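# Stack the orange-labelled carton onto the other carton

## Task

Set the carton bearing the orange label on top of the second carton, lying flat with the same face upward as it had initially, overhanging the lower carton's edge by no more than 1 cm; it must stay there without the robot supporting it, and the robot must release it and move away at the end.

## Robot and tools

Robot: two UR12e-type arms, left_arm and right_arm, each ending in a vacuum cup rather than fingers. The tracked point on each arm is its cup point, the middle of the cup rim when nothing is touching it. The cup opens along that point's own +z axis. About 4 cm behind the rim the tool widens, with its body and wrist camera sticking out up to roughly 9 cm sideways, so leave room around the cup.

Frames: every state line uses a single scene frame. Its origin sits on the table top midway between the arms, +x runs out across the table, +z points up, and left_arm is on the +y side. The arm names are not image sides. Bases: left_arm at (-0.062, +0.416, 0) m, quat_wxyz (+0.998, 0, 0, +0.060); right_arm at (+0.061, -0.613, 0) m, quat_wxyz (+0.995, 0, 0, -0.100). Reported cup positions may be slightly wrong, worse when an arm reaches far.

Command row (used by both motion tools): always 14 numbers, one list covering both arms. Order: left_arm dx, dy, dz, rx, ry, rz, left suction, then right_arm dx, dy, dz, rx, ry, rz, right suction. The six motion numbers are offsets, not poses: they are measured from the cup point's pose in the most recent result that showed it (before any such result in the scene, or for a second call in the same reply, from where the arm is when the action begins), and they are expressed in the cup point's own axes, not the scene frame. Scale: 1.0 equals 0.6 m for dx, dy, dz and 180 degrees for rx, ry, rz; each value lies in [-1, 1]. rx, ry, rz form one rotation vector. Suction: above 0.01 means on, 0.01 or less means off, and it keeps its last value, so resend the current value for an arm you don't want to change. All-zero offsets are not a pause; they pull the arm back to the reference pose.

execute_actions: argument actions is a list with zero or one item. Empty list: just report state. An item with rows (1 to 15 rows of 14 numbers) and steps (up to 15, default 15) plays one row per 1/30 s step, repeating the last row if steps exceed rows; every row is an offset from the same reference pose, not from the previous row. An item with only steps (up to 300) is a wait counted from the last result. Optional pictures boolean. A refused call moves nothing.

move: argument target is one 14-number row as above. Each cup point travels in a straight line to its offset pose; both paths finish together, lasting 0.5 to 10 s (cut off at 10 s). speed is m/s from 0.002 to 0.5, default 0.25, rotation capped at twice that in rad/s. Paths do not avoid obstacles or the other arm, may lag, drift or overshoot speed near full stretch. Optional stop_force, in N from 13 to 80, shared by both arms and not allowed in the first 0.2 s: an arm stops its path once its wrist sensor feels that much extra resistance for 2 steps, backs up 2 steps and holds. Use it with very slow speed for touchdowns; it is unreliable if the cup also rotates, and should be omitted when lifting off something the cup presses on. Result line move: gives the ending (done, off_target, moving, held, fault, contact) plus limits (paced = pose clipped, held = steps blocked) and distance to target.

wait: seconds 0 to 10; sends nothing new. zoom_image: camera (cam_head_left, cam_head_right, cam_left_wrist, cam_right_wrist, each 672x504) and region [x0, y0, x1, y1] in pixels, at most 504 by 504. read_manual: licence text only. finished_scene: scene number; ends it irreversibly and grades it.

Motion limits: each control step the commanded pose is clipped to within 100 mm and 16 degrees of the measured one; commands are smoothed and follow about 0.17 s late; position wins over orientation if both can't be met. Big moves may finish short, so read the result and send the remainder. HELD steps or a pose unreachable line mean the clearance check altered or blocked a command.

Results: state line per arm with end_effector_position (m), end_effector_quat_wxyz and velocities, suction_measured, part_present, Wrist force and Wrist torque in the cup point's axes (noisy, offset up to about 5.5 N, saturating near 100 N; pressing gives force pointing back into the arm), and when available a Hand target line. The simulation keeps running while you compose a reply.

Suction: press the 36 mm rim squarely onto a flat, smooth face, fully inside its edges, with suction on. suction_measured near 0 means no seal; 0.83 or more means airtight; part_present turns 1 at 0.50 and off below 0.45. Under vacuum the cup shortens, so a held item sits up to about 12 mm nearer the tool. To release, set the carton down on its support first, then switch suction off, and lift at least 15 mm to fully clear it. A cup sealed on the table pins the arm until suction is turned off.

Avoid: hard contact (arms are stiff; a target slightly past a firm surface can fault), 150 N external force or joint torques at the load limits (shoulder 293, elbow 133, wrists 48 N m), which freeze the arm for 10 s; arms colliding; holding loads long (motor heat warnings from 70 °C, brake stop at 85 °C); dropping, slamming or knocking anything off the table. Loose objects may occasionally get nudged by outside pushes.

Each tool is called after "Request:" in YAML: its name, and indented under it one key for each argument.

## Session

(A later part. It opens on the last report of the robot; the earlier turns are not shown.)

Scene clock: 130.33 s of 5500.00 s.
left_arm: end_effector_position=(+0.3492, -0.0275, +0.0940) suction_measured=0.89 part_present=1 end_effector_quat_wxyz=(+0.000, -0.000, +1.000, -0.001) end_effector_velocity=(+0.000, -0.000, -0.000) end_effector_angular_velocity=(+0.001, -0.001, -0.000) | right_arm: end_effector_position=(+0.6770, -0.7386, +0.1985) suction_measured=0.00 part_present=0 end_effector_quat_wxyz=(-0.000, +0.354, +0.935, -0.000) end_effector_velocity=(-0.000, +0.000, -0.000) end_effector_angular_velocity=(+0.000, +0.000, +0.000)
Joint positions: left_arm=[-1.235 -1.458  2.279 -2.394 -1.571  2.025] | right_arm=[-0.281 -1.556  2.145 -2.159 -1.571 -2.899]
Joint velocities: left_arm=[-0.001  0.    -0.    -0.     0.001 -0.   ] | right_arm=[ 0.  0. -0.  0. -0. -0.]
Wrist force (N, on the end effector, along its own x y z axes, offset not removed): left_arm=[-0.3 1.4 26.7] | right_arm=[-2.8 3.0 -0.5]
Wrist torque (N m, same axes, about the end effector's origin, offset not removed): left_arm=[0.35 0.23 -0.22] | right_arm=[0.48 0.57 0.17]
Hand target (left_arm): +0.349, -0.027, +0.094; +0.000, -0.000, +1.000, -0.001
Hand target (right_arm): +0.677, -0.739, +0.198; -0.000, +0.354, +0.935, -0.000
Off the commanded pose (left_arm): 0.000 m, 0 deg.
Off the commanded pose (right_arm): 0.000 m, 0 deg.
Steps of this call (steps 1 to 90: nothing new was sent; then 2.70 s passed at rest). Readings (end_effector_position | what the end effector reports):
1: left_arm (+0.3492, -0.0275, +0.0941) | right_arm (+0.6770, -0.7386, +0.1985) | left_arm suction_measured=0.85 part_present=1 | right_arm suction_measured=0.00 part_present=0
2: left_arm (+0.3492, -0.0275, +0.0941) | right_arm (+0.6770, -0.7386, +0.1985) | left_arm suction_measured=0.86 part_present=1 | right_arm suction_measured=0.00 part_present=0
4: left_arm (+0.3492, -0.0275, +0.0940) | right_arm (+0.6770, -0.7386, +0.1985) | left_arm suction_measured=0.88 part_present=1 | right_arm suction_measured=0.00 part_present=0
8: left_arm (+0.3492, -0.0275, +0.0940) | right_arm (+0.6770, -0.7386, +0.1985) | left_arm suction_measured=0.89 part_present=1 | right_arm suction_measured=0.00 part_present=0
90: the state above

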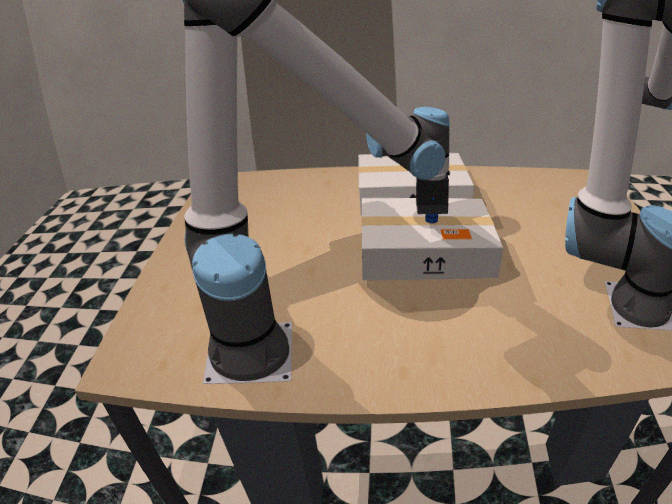

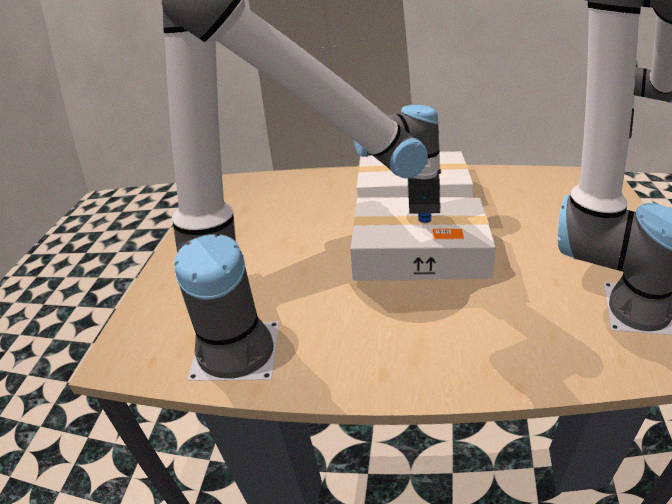

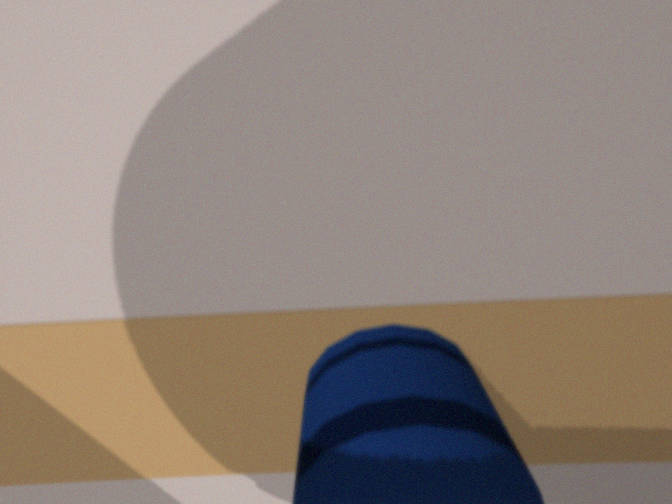

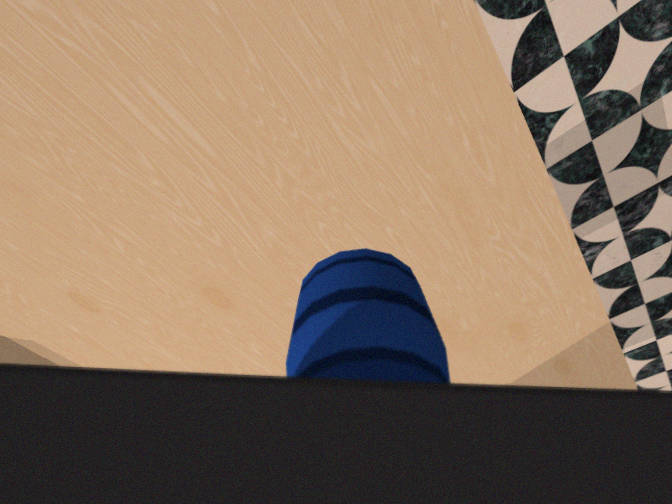

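Request:
execute_actions:
  actions:
    - {"rows": [[0,0,0.001,0,0,0,1,0,0,0,0,0,0,0],[0,0,0.002,0,0,0,1,0,0,0,0,0,0,0],[0,0,0.003,0,0,0,1,0,0,0,0,0,0,0],[0,0,0.004,0,0,0,1,0,0,0,0,0,0,0],[0,0,0.004,0,0,0,1,0,0,0,0,0,0,0],[0,0,0.004,0,0,0,1,0,0,0,0,0,0,0],[0,0,0.004,0,0,0,1,0,0,0,0,0,0,0],[0,0,0.004,0,0,0,1,0,0,0,0,0,0,0],[0,0,0.004,0,0,0,1,0,0,0,0,0,0,0],[0,0,0.004,0,0,0,1,0,0,0,0,0,0,0],[0,0,0.004,0,0,0,0,0,0,0,0,0,0,0]], "steps": 14}
  pictures: false

Request:
move:
  target: [0,0,-0.028,0,0,0,0, 0,0,0,0,0,0,0]
  speed: 0.1

Request:
move:
  target: [0,-0.053,0.002,0,0,0,0, 0,0,0,0,0,0,0]
  speed: 0.15

Request:
move:
  target: [0,0,0.022,0,0,0,1, 0,0,0,0,0,0,0]
  speed: 0.025
  stop_force: 15

Scene clock: 158.93 s of 5500.00 s.
left_arm: end_effector_position=(+0.3492, -0.0276, +0.0918) suction_measured=0.00 part_present=0 end_effector_quat_wxyz=(+0.000, -0.000, +1.000, -0.001) end_effector_velocity=(-0.000, +0.001, -0.000) end_effector_angular_velocity=(+0.000, +0.001, +0.001) | right_arm: end_effector_position=(+0.6770, -0.7386, +0.1985) suction_measured=0.00 part_present=0 end_effector_quat_wxyz=(-0.000, +0.354, +0.935, -0.000) end_effector_velocity=(+0.000, -0.000, +0.000) end_effector_angular_velocity=(+0.000, -0.001, +0.000)
Joint positions: left_arm=[-1.235 -1.454  2.28  -2.4   -1.571  2.025] | right_arm=[-0.281 -1.556  2.145 -2.159 -1.571 -2.899]
Joint velocities: left_arm=[ 0.001  0.     0.     0.    -0.001 -0.   ] | right_arm=[-0.    -0.    -0.    -0.001  0.001 -0.001]
Wrist force (N, on the end effector, along its own x y z axes, offset not removed): left_arm=[-0.8 9.7 -10.4] | right_arm=[-1.3 2.2 -1.3]
Wrist torque (N m, same axes, about the end effector's origin, offset not removed): left_arm=[0.95 0.33 -0.22] | right_arm=[0.35 0.37 0.14]
Hand target (left_arm): +0.349, -0.027, +0.092; +0.000, -0.000, +1.000, -0.001
Hand target (right_arm): +0.677, -0.739, +0.198; -0.000, +0.354, +0.935, -0.000
Off the commanded pose (left_arm): 0.000 m, 0 deg.
Off the commanded pose (right_arm): 0.000 m, 0 deg.
Steps of this call (steps 1 to 90: nothing new was sent; then 25.13 s passed at rest; steps 91 to 104: all 14 steps of this action). Readings (end_effector_position | what the end effector reports):
91: left_arm (+0.3492, -0.0275, +0.0940) | right_arm (+0.6770, -0.7386, +0.1985) | left_arm suction_measured=0.89 part_present=1 | right_arm suction_measured=0.00 part_present=0
92: left_arm (+0.3492, -0.0275, +0.0939) | right_arm (+0.6770, -0.7386, +0.1985) | left_arm suction_measured=0.89 part_present=1 | right_arm suction_measured=0.00 part_present=0
94: left_arm (+0.3492, -0.0275, +0.0933) | right_arm (+0.6770, -0.7386, +0.1985) | left_arm suction_measured=0.89 part_present=1 | right_arm suction_measured=0.00 part_present=0
98: left_arm (+0.3492, -0.0275, +0.0921) | right_arm (+0.6770, -0.7386, +0.1985) | left_arm suction_measured=0.89 part_present=1 | right_arm suction_measured=0.00 part_present=0
104: the state above

Scene clock: 159.93 s of 5500.00 s.
left_arm: end_effector_position=(+0.3492, -0.0275, +0.1084) suction_measured=0.00 part_present=0 end_effector_quat_wxyz=(+0.000, -0.000, +1.000, -0.001) end_effector_velocity=(+0.001, +0.000, +0.002) end_effector_angular_velocity=(-0.000, -0.001, +0.001) | right_arm: end_effector_position=(+0.6770, -0.7386, +0.1985) suction_measured=0.00 part_present=0 end_effector_quat_wxyz=(-0.000, +0.354, +0.935, -0.000) end_effector_velocity=(-0.000, +0.001, -0.000) end_effector_angular_velocity=(+0.002, +0.001, +0.001)
Joint positions: left_arm=[-1.235 -1.48   2.268 -2.362 -1.571  2.025] | right_arm=[-0.281 -1.556  2.145 -2.159 -1.571 -2.899]
Joint velocities: left_arm=[ 0.001 -0.003 -0.002  0.004  0.001  0.   ] | right_arm=[ 0.    -0.     0.     0.002  0.001 -0.001]
Wrist force (N, on the end effector, along its own x y z axes, offset not removed): left_arm=[-0.7 1.7 -1.5] | right_arm=[-2.4 4.2 -0.3]
Wrist torque (N m, same axes, about the end effector's origin, offset not removed): left_arm=[0.20 0.30 -0.28] | right_arm=[0.69 0.48 0.15]
Hand target (left_arm): +0.349, -0.028, +0.109; +0.000, -0.000, +1.000, -0.001
Hand target (right_arm): +0.677, -0.739, +0.198; -0.000, +0.354, +0.935, -0.000
Off the commanded pose (left_arm): 0.000 m, 0 deg.
Off the commanded pose (right_arm): 0.000 m, 0 deg.
move: done

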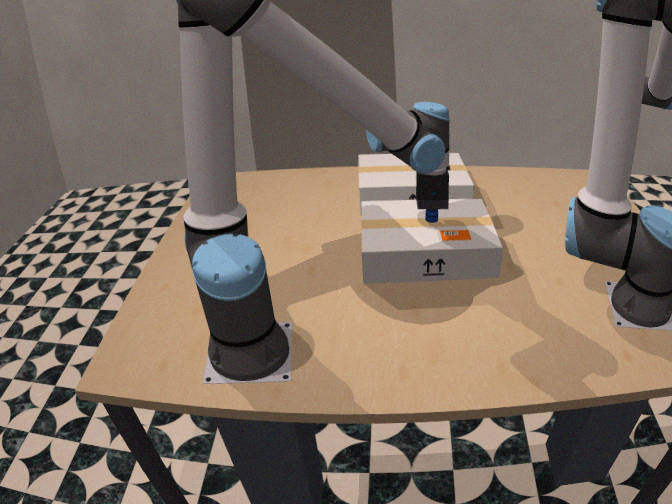

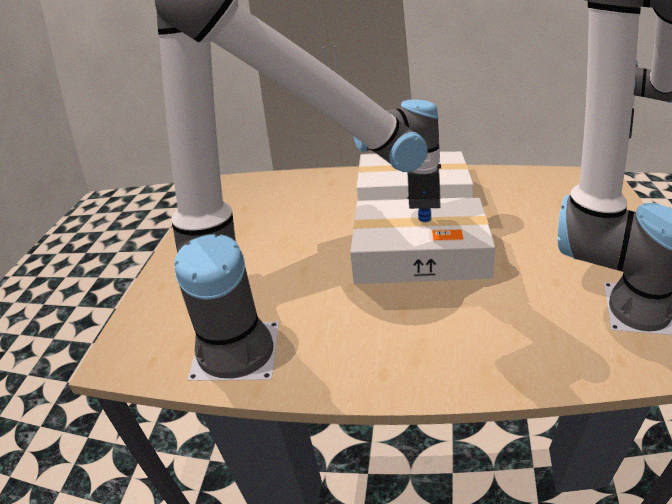

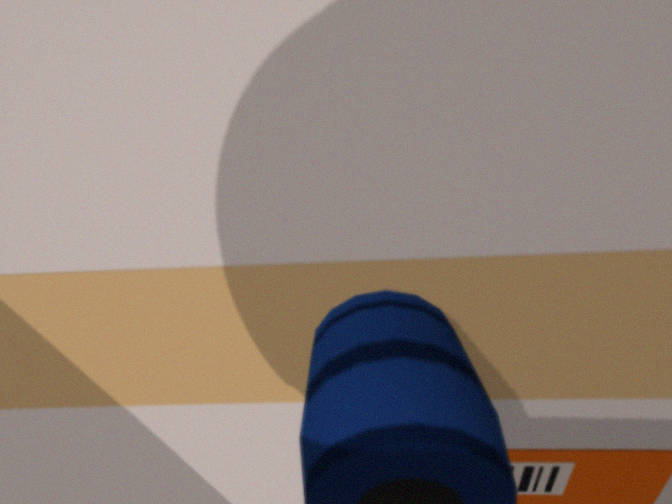

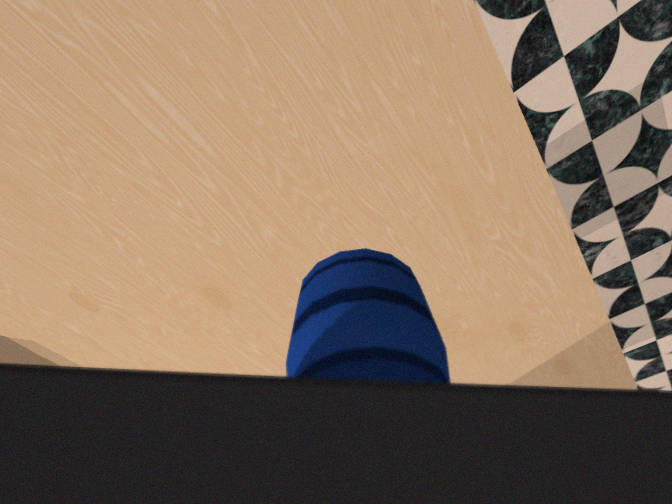

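Scene clock: 160.77 s of 5500.00 s.
left_arm: end_effector_position=(+0.3492, -0.0592, +0.1073) suction_measured=0.00 part_present=0 end_effector_quat_wxyz=(+0.000, -0.000, +1.000, -0.001) end_effector_velocity=(-0.000, -0.002, -0.000) end_effector_angular_velocity=(+0.000, +0.000, -0.000) | right_arm: end_effector_position=(+0.6770, -0.7386, +0.1985) suction_measured=0.00 part_present=0 end_effector_quat_wxyz=(-0.000, +0.354, +0.935, -0.000) end_effector_velocity=(-0.000, -0.000, -0.000) end_effector_angular_velocity=(+0.000, +0.000, -0.001)
Joint positions: left_arm=[-1.258 -1.442  2.227 -2.358 -1.571  2.002] | right_arm=[-0.281 -1.556  2.145 -2.159 -1.571 -2.899]
Joint velocities: left_arm=[-0.001  0.002 -0.002  0.     0.    -0.001] | right_arm=[-0.    -0.     0.     0.     0.     0.001]
Wrist force (N, on the end effector, along its own x y z axes, offset not removed): left_arm=[1.2 1.5 -1.0] | right_arm=[-2.1 3.0 -1.2]
Wrist torque (N m, same axes, about the end effector's origin, offset not removed): left_arm=[0.17 -0.07 -0.27] | right_arm=[0.45 0.44 0.16]
Hand target (left_arm): +0.349, -0.059, +0.107; +0.000, -0.000, +1.000, -0.001
Hand target (right_arm): +0.677, -0.739, +0.198; -0.000, +0.354, +0.935, -0.000
Off the commanded pose (left_arm): 0.000 m, 0 deg.
Off the commanded pose (right_arm): 0.000 m, 0 deg.
move: done

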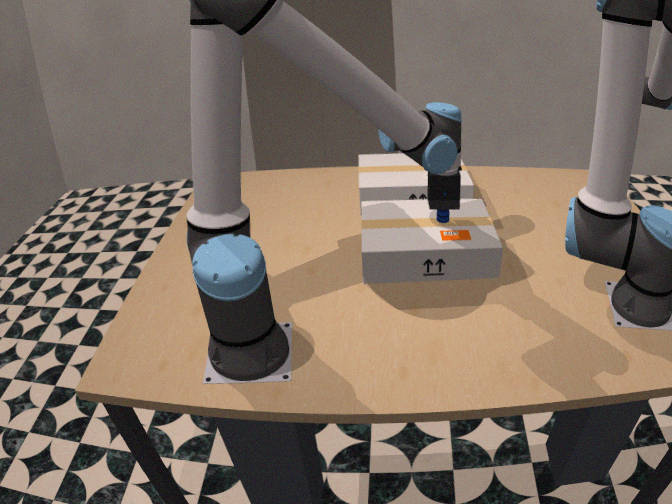

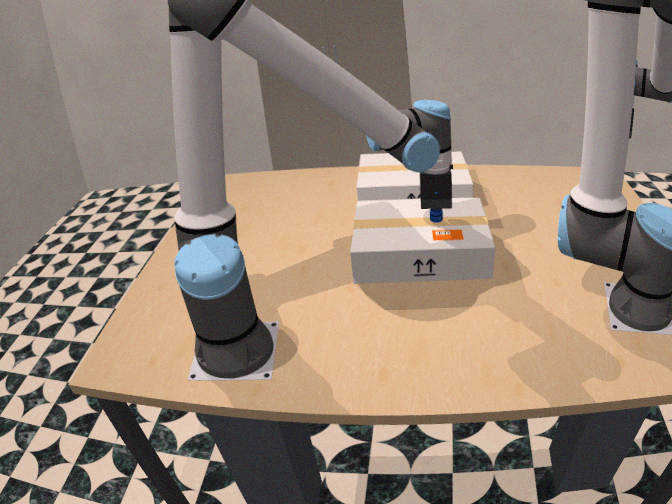

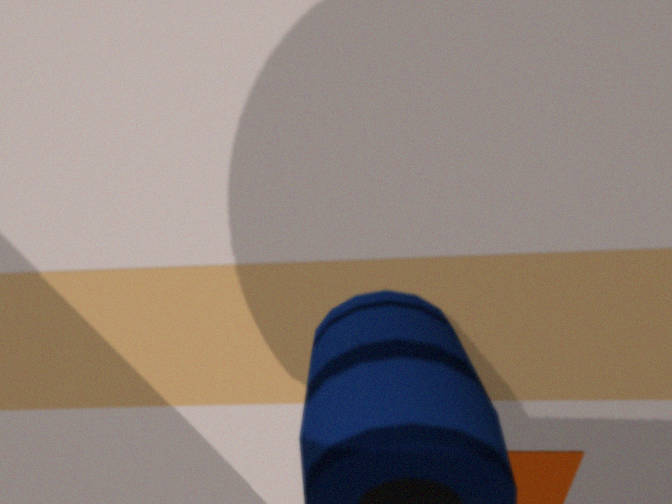

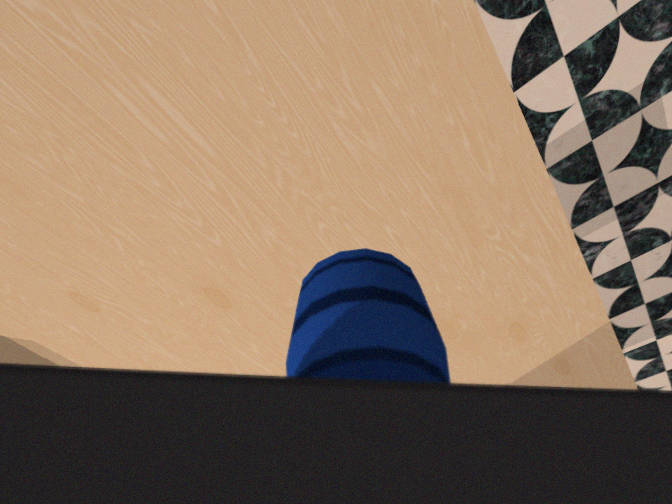

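Scene clock: 161.60 s of 5500.00 s.
left_arm: end_effector_position=(+0.3492, -0.0592, +0.0941) suction_measured=0.85 part_present=1 end_effector_quat_wxyz=(+0.000, -0.000, +1.000, -0.001) end_effector_velocity=(+0.000, +0.000, -0.001) end_effector_angular_velocity=(-0.000, -0.001, +0.000) | right_arm: end_effector_position=(+0.6770, -0.7386, +0.1985) suction_measured=0.00 part_present=0 end_effector_quat_wxyz=(-0.000, +0.354, +0.935, -0.000) end_effector_velocity=(-0.000, -0.000, -0.000) end_effector_angular_velocity=(-0.002, +0.001, -0.000)
Joint positions: left_arm=[-1.258 -1.422  2.236 -2.387 -1.571  2.002] | right_arm=[-0.281 -1.556  2.145 -2.159 -1.571 -2.899]
Joint velocities: left_arm=[ 0.     0.002  0.001 -0.004  0.001 -0.   ] | right_arm=[-0.    -0.     0.     0.    -0.002  0.   ]
Wrist force (N, on the end effector, along its own x y z axes, offset not removed): left_arm=[2.2 0.3 26.0] | right_arm=[-0.7 3.2 -0.1]
Wrist torque (N m, same axes, about the end effector's origin, offset not removed): left_arm=[0.07 -0.08 -0.16] | right_arm=[0.53 0.24 0.17]
Hand target (left_arm): +0.349, -0.059, +0.094; +0.000, -0.000, +1.000, -0.001
Hand target (right_arm): +0.677, -0.739, +0.198; -0.000, +0.354, +0.935, -0.000
Off the commanded pose (left_arm): 0.000 m, 0 deg.
Off the commanded pose (right_arm): 0.000 m, 0 deg.
move: done

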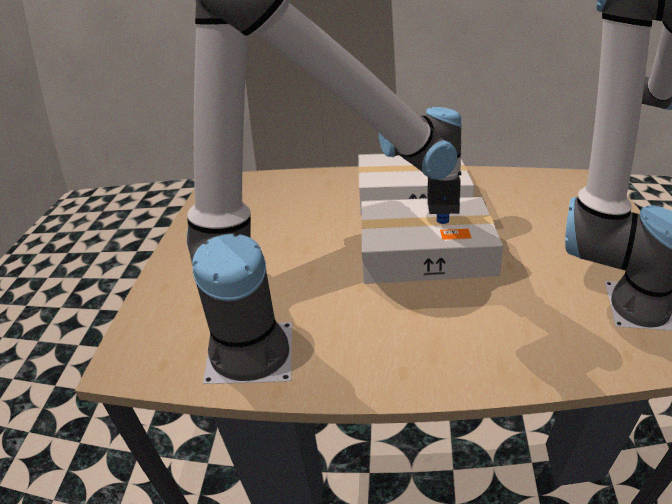

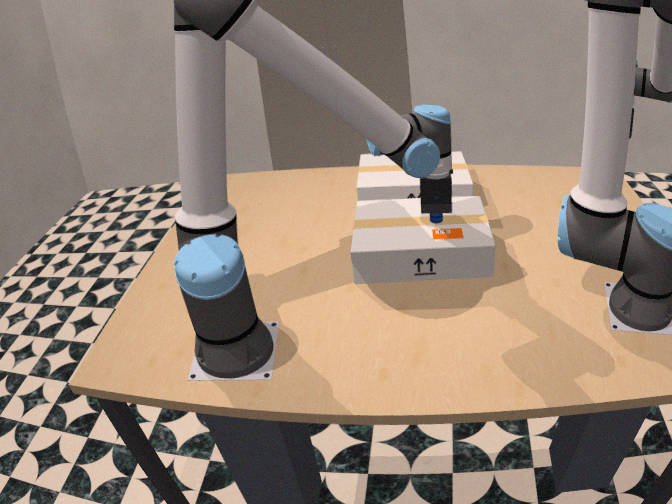

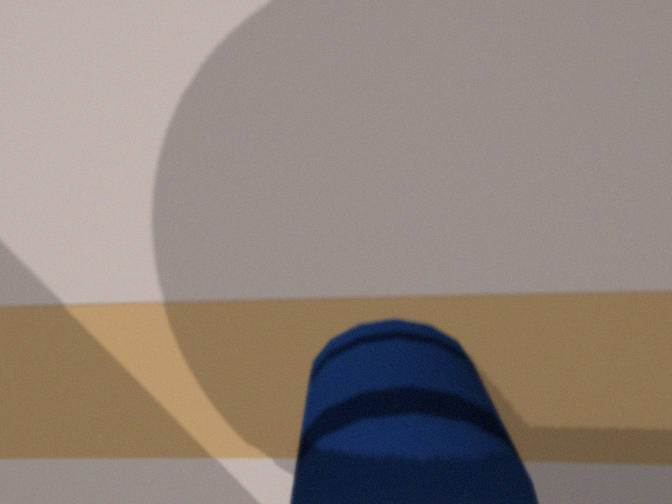

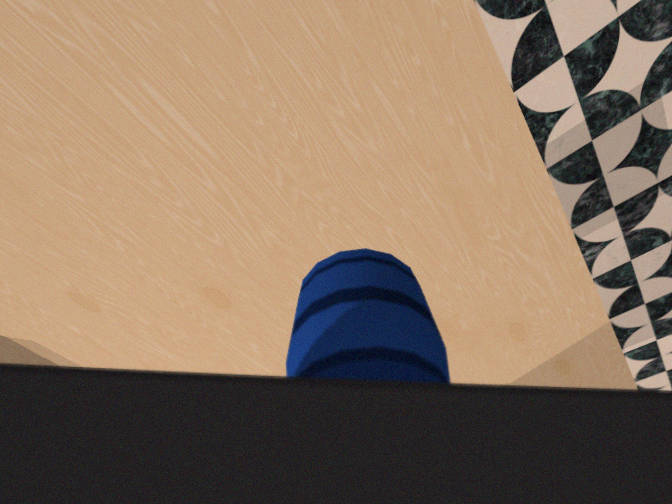

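Request:
move:
  target: [0,0,-0.28,0,0,0,1, 0,0,0,0,0,0,0]
  speed: 0.17

Request:
zoom_image:
  camera: "cam_head_left"
  region: [340, 100, 540, 290]

Scene clock: 173.00 s of 5500.00 s.
left_arm: end_effector_position=(+0.3489, -0.0587, +0.2622) suction_measured=0.89 part_present=1 end_effector_quat_wxyz=(+0.000, -0.000, +1.000, -0.001) end_effector_velocity=(-0.000, +0.000, +0.002) end_effector_angular_velocity=(+0.001, +0.000, +0.000) | right_arm: end_effector_position=(+0.6770, -0.7386, +0.1985) suction_measured=0.00 part_present=0 end_effector_quat_wxyz=(-0.000, +0.354, +0.935, -0.000) end_effector_velocity=(-0.000, -0.000, -0.000) end_effector_angular_velocity=(-0.001, +0.001, -0.001)
Joint positions: left_arm=[-1.258 -1.619  2.078 -2.033 -1.571  2.002] | right_arm=[-0.281 -1.556  2.145 -2.159 -1.571 -2.899]
Joint velocities: left_arm=[-0.    -0.001 -0.002  0.005 -0.    -0.   ] | right_arm=[-0.     0.     0.    -0.    -0.001  0.001]
Wrist force (N, on the end effector, along its own x y z axes, offset not removed): left_arm=[1.6 2.6 24.8] | right_arm=[-1.8 1.9 -1.2]
Wrist torque (N m, same axes, about the end effector's origin, offset not removed): left_arm=[0.41 -0.12 -0.14] | right_arm=[0.28 0.40 0.16]
Hand target (left_arm): +0.349, -0.059, +0.262; +0.000, -0.000, +1.000, -0.001
Hand target (right_arm): +0.677, -0.739, +0.198; -0.000, +0.354, +0.935, -0.000
Off the commanded pose (left_arm): 0.000 m, 0 deg.
Off the commanded pose (right_arm): 0.000 m, 0 deg.
After step 90, 6.93 s passed at rest.
move: done

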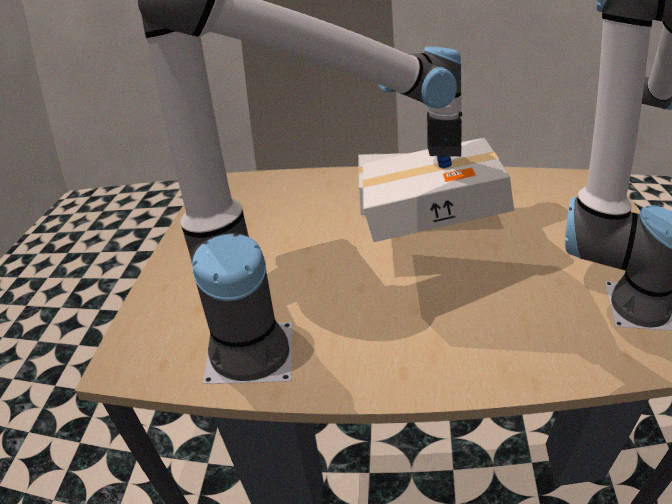

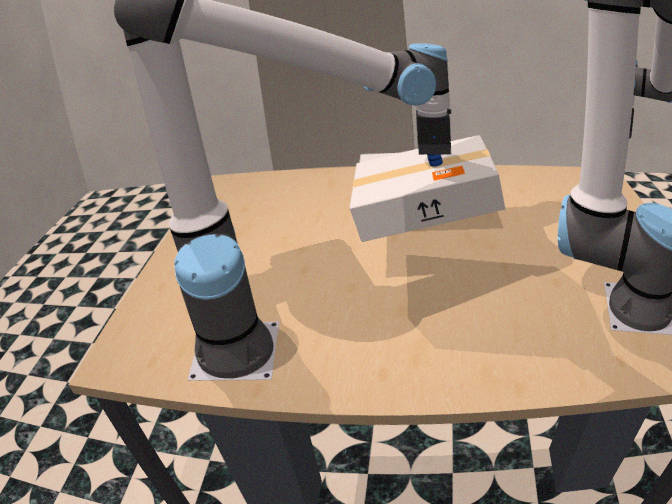

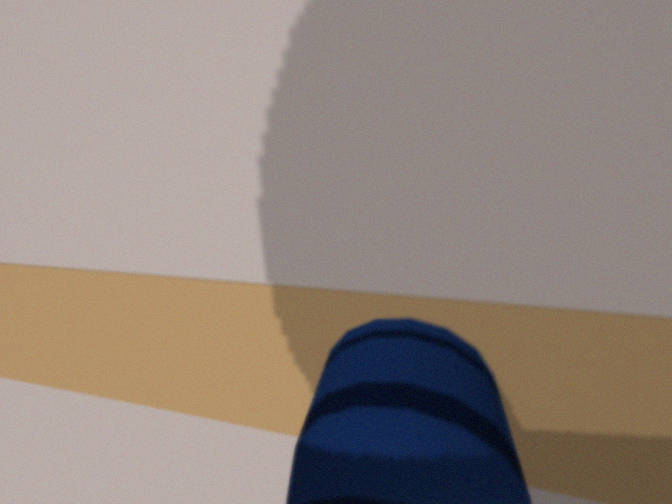

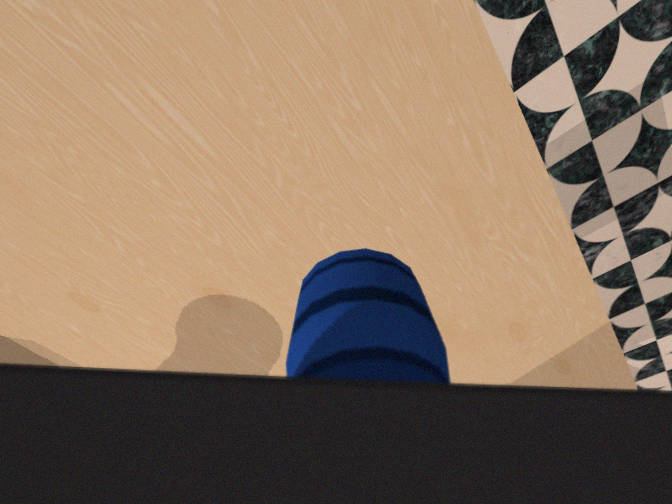

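Region (340, 100, 540, 290) of cam_head_left's 672x504 image, scaled by 2.520, with more detail than that image has; it fills the top 479 rows of this view, and the rest is white.

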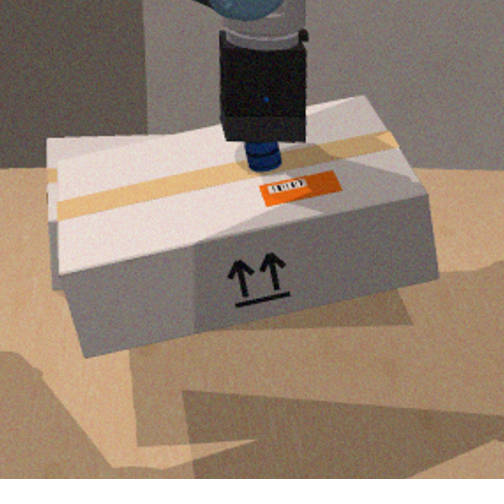

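Request:
move:
  target: [-0.6188,0.0762,-0.012,0,0,-0.002,1, 0,0,0,0,0,0,0]
  speed: 0.19

Request:
zoom_image:
  camera: "cam_head_left"
  region: [330, 70, 510, 240]

Scene clock: 188.53 s of 5500.00 s.
left_arm: end_effector_position=(+0.7202, -0.0127, +0.2698) suction_measured=0.89 part_present=1 end_effector_quat_wxyz=(+0.001, -0.004, +1.000, -0.001) end_effector_velocity=(+0.002, -0.000, +0.000) end_effector_angular_velocity=(-0.001, +0.000, -0.000) | right_arm: end_effector_position=(+0.6770, -0.7386, +0.1985) suction_measured=0.00 part_present=0 end_effector_quat_wxyz=(-0.000, +0.354, +0.935, -0.000) end_effector_velocity=(-0.000, +0.000, -0.000) end_effector_angular_velocity=(+0.000, +0.000, +0.001)
Joint positions: left_arm=[-0.817 -1.202  1.57  -1.941 -1.571  2.436] | right_arm=[-0.281 -1.556  2.145 -2.159 -1.571 -2.899]
Joint velocities: left_arm=[ 0.001  0.002 -0.003  0.001 -0.001  0.001] | right_arm=[-0.     0.     0.    -0.    -0.    -0.001]
Wrist force (N, on the end effector, along its own x y z axes, offset not removed): left_arm=[1.0 3.4 31.5] | right_arm=[-1.0 1.5 -0.8]
Wrist torque (N m, same axes, about the end effector's origin, offset not removed): left_arm=[0.53 -0.06 -0.25] | right_arm=[0.28 0.25 0.11]
Hand target (left_arm): +0.720, -0.013, +0.270; +0.001, -0.004, +1.000, -0.001
Hand target (right_arm): +0.677, -0.739, +0.198; -0.000, +0.354, +0.935, -0.000
Off the commanded pose (left_arm): 0.000 m, 0 deg.
Off the commanded pose (right_arm): 0.000 m, 0 deg.
move: done

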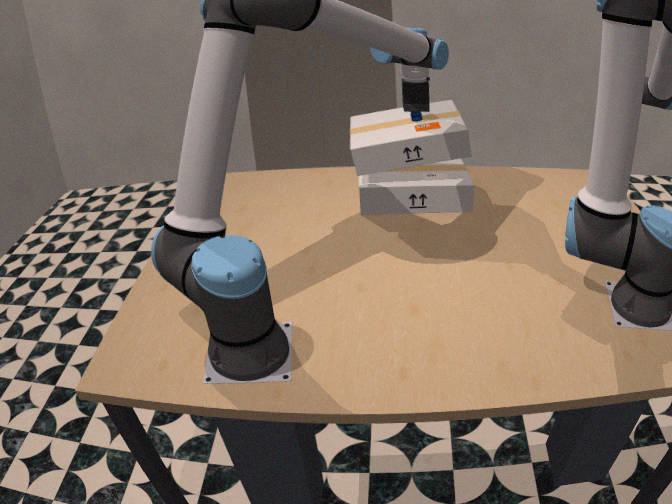

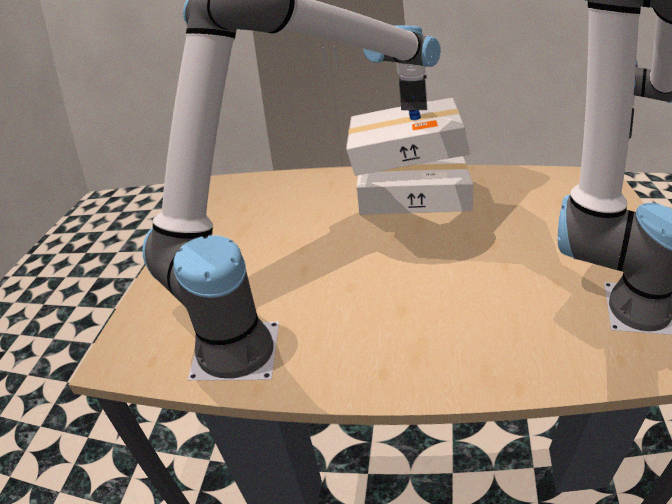

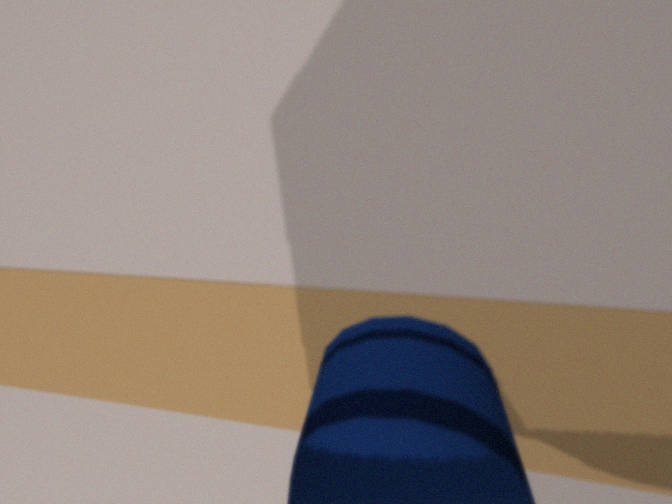

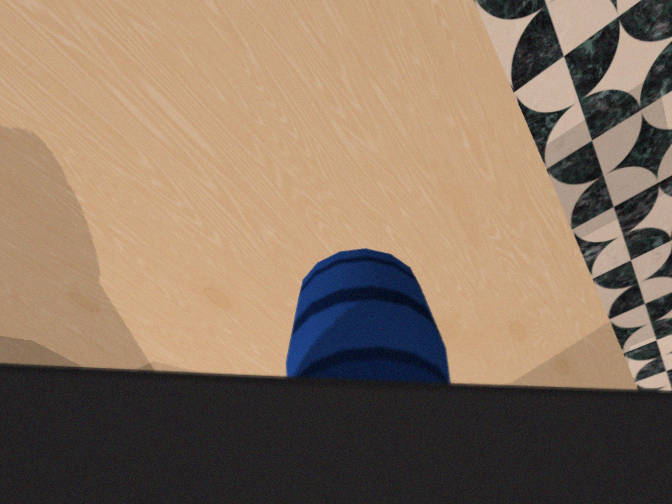

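Region (330, 70, 510, 240) of cam_head_left's 672x504 image, scaled by 2.800, with more detail than that image has.

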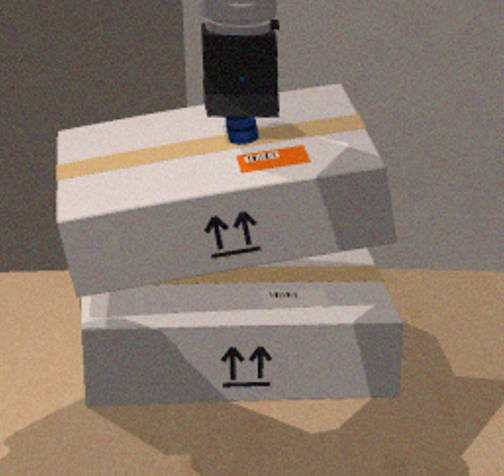

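Request:
move:
  target: [0,-0.0432,0.118,0,0,0,1, 0,0,0,0,0,0,0]
  speed: 0.045

Request:
zoom_image:
  camera: "cam_head_left"
  region: [340, 110, 490, 230]

Scene clock: 202.73 s of 5500.00 s.
left_arm: end_effector_position=(+0.7206, -0.0387, +0.1992) suction_measured=0.89 part_present=1 end_effector_quat_wxyz=(+0.001, -0.004, +1.000, -0.001) end_effector_velocity=(+0.000, -0.000, -0.002) end_effector_angular_velocity=(+0.000, -0.000, +0.001) | right_arm: end_effector_position=(+0.6770, -0.7386, +0.1985) suction_measured=0.00 part_present=0 end_effector_quat_wxyz=(-0.000, +0.354, +0.935, -0.000) end_effector_velocity=(+0.000, +0.000, -0.000) end_effector_angular_velocity=(+0.001, -0.001, +0.000)
Joint positions: left_arm=[-0.84  -1.135  1.607 -2.045 -1.571  2.414] | right_arm=[-0.281 -1.556  2.145 -2.159 -1.571 -2.899]
Joint velocities: left_arm=[ 0.     0.002  0.001 -0.003  0.    -0.   ] | right_arm=[ 0.     0.     0.001 -0.001  0.001 -0.   ]
Wrist force (N, on the end effector, along its own x y z axes, offset not removed): left_arm=[-3.1 2.2 28.7] | right_arm=[-3.3 3.0 -0.6]
Wrist torque (N m, same axes, about the end effector's origin, offset not removed): left_arm=[0.36 0.68 -0.14] | right_arm=[0.50 0.67 0.09]
Hand target (left_arm): +0.721, -0.039, +0.199; +0.001, -0.004, +1.000, -0.001
Hand target (right_arm): +0.677, -0.739, +0.198; -0.000, +0.354, +0.935, -0.000
Off the commanded pose (left_arm): 0.000 m, 0 deg.
Off the commanded pose (right_arm): 0.000 m, 0 deg.
After step 250, 3.87 s passed at rest.
move: done

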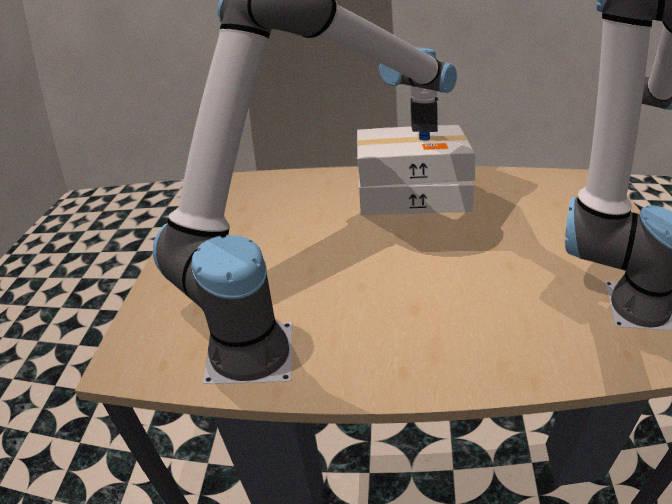

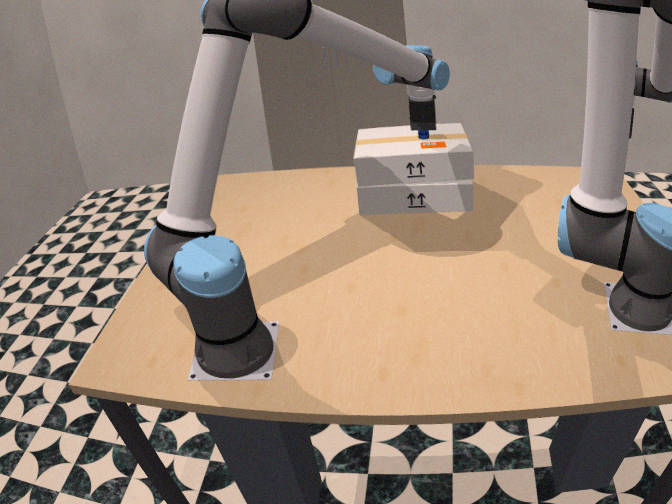

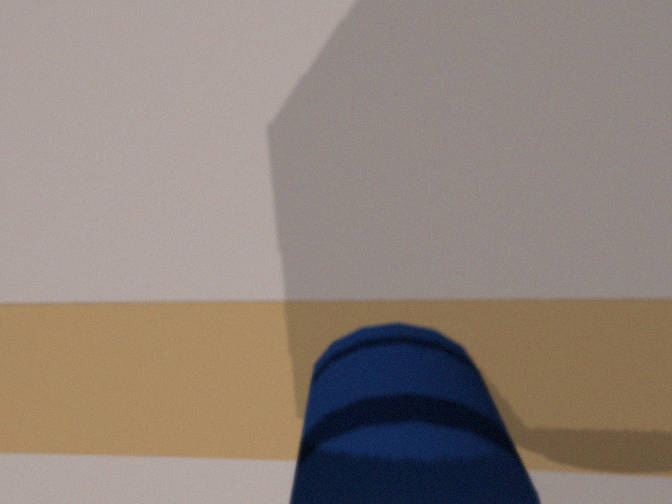

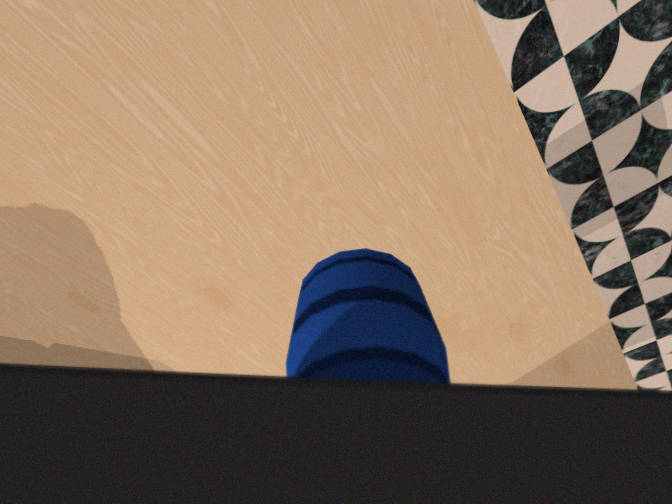

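Region (340, 110, 490, 230) of cam_head_left's 672x504 image, scaled by 3.360, with more detail than that image has; it fills the top 403 rows of this view, and the rest is white.

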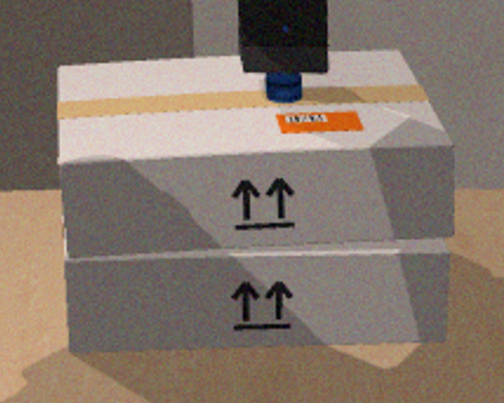

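Aligned well; lower to rest.

Request:
move:
  target: [0,0,0.03,0,0,0,1, 0,0,0,0,0,0,0]
  speed: 0.012
  stop_force: 20

Request:
zoom_image:
  camera: "cam_head_left"
  region: [340, 110, 490, 230]

Request:
zoom_image:
  camera: "cam_head_right"
  region: [340, 110, 490, 230]

Scene clock: 221.57 s of 5500.00 s.
left_arm: end_effector_position=(+0.7206, -0.0388, +0.1890) suction_measured=0.89 part_present=1 end_effector_quat_wxyz=(+0.001, -0.004, +1.000, -0.001) end_effector_velocity=(-0.000, -0.000, +0.001) end_effector_angular_velocity=(+0.003, +0.002, -0.001) | right_arm: end_effector_position=(+0.6770, -0.7386, +0.1985) suction_measured=0.00 part_present=0 end_effector_quat_wxyz=(-0.000, +0.354, +0.935, -0.000) end_effector_velocity=(-0.000, -0.000, -0.000) end_effector_angular_velocity=(-0.001, +0.001, -0.000)
Joint positions: left_arm=[-0.84  -1.128  1.616 -2.062 -1.571  2.414] | right_arm=[-0.281 -1.556  2.145 -2.159 -1.571 -2.899]
Joint velocities: left_arm=[-0.001 -0.001 -0.002  0.006  0.001 -0.   ] | right_arm=[ 0.     0.     0.     0.    -0.001  0.   ]
Wrist force (N, on the end effector, along its own x y z axes, offset not removed): left_arm=[1.1 7.5 -11.8] | right_arm=[-2.1 2.1 -0.3]
Wrist torque (N m, same axes, about the end effector's origin, offset not removed): left_arm=[0.97 0.10 -0.18] | right_arm=[0.30 0.42 0.13]
Hand target (left_arm): +0.721, -0.039, +0.189; +0.001, -0.004, +1.000, -0.001
Hand target (right_arm): +0.677, -0.739, +0.198; -0.000, +0.354, +0.935, -0.000
Off the commanded pose (left_arm): 0.008 m, 0 deg.
Off the commanded pose (right_arm): 0.000 m, 0 deg.
After step 100, 14.30 s passed at rest.
move: contact (left_arm)

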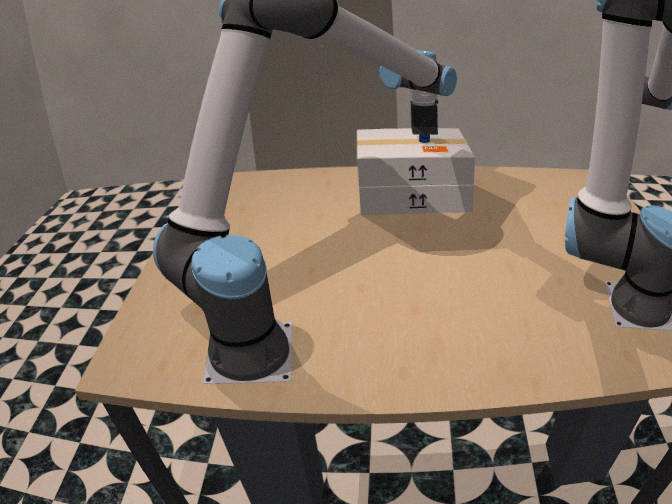

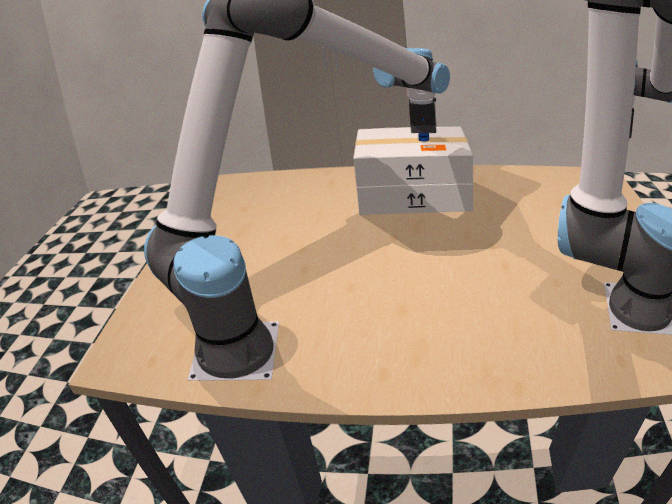

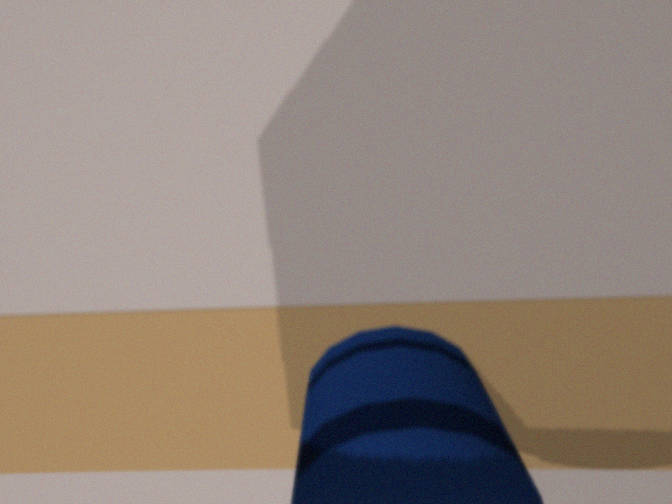

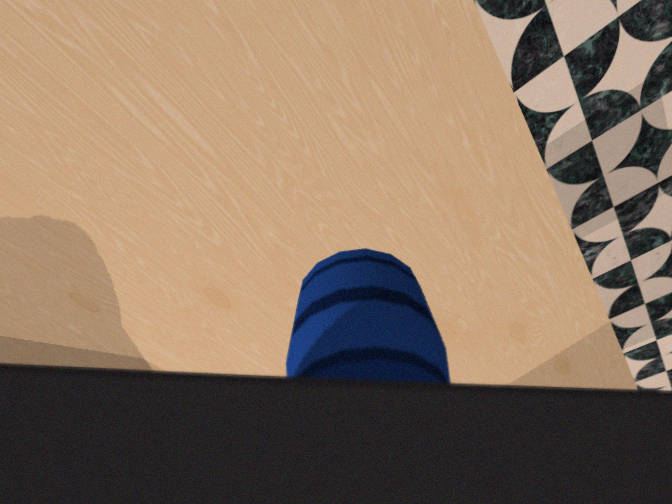

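Region (340, 110, 490, 230) of cam_head_left's 672x504 image, scaled by 3.360, with more detail than that image has; it fills the top 403 rows of this view, and the rest is white.

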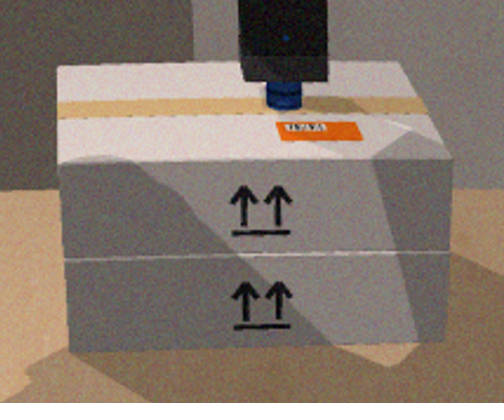

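Region (340, 110, 490, 230) of cam_head_right's 672x504 image, scaled by 3.360, with more detail than that image has; it fills the top 403 rows of this view, and the rest is white.

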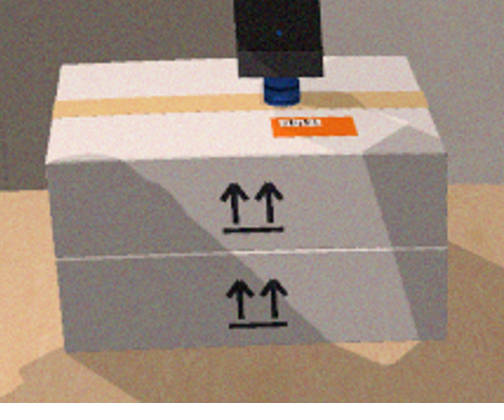

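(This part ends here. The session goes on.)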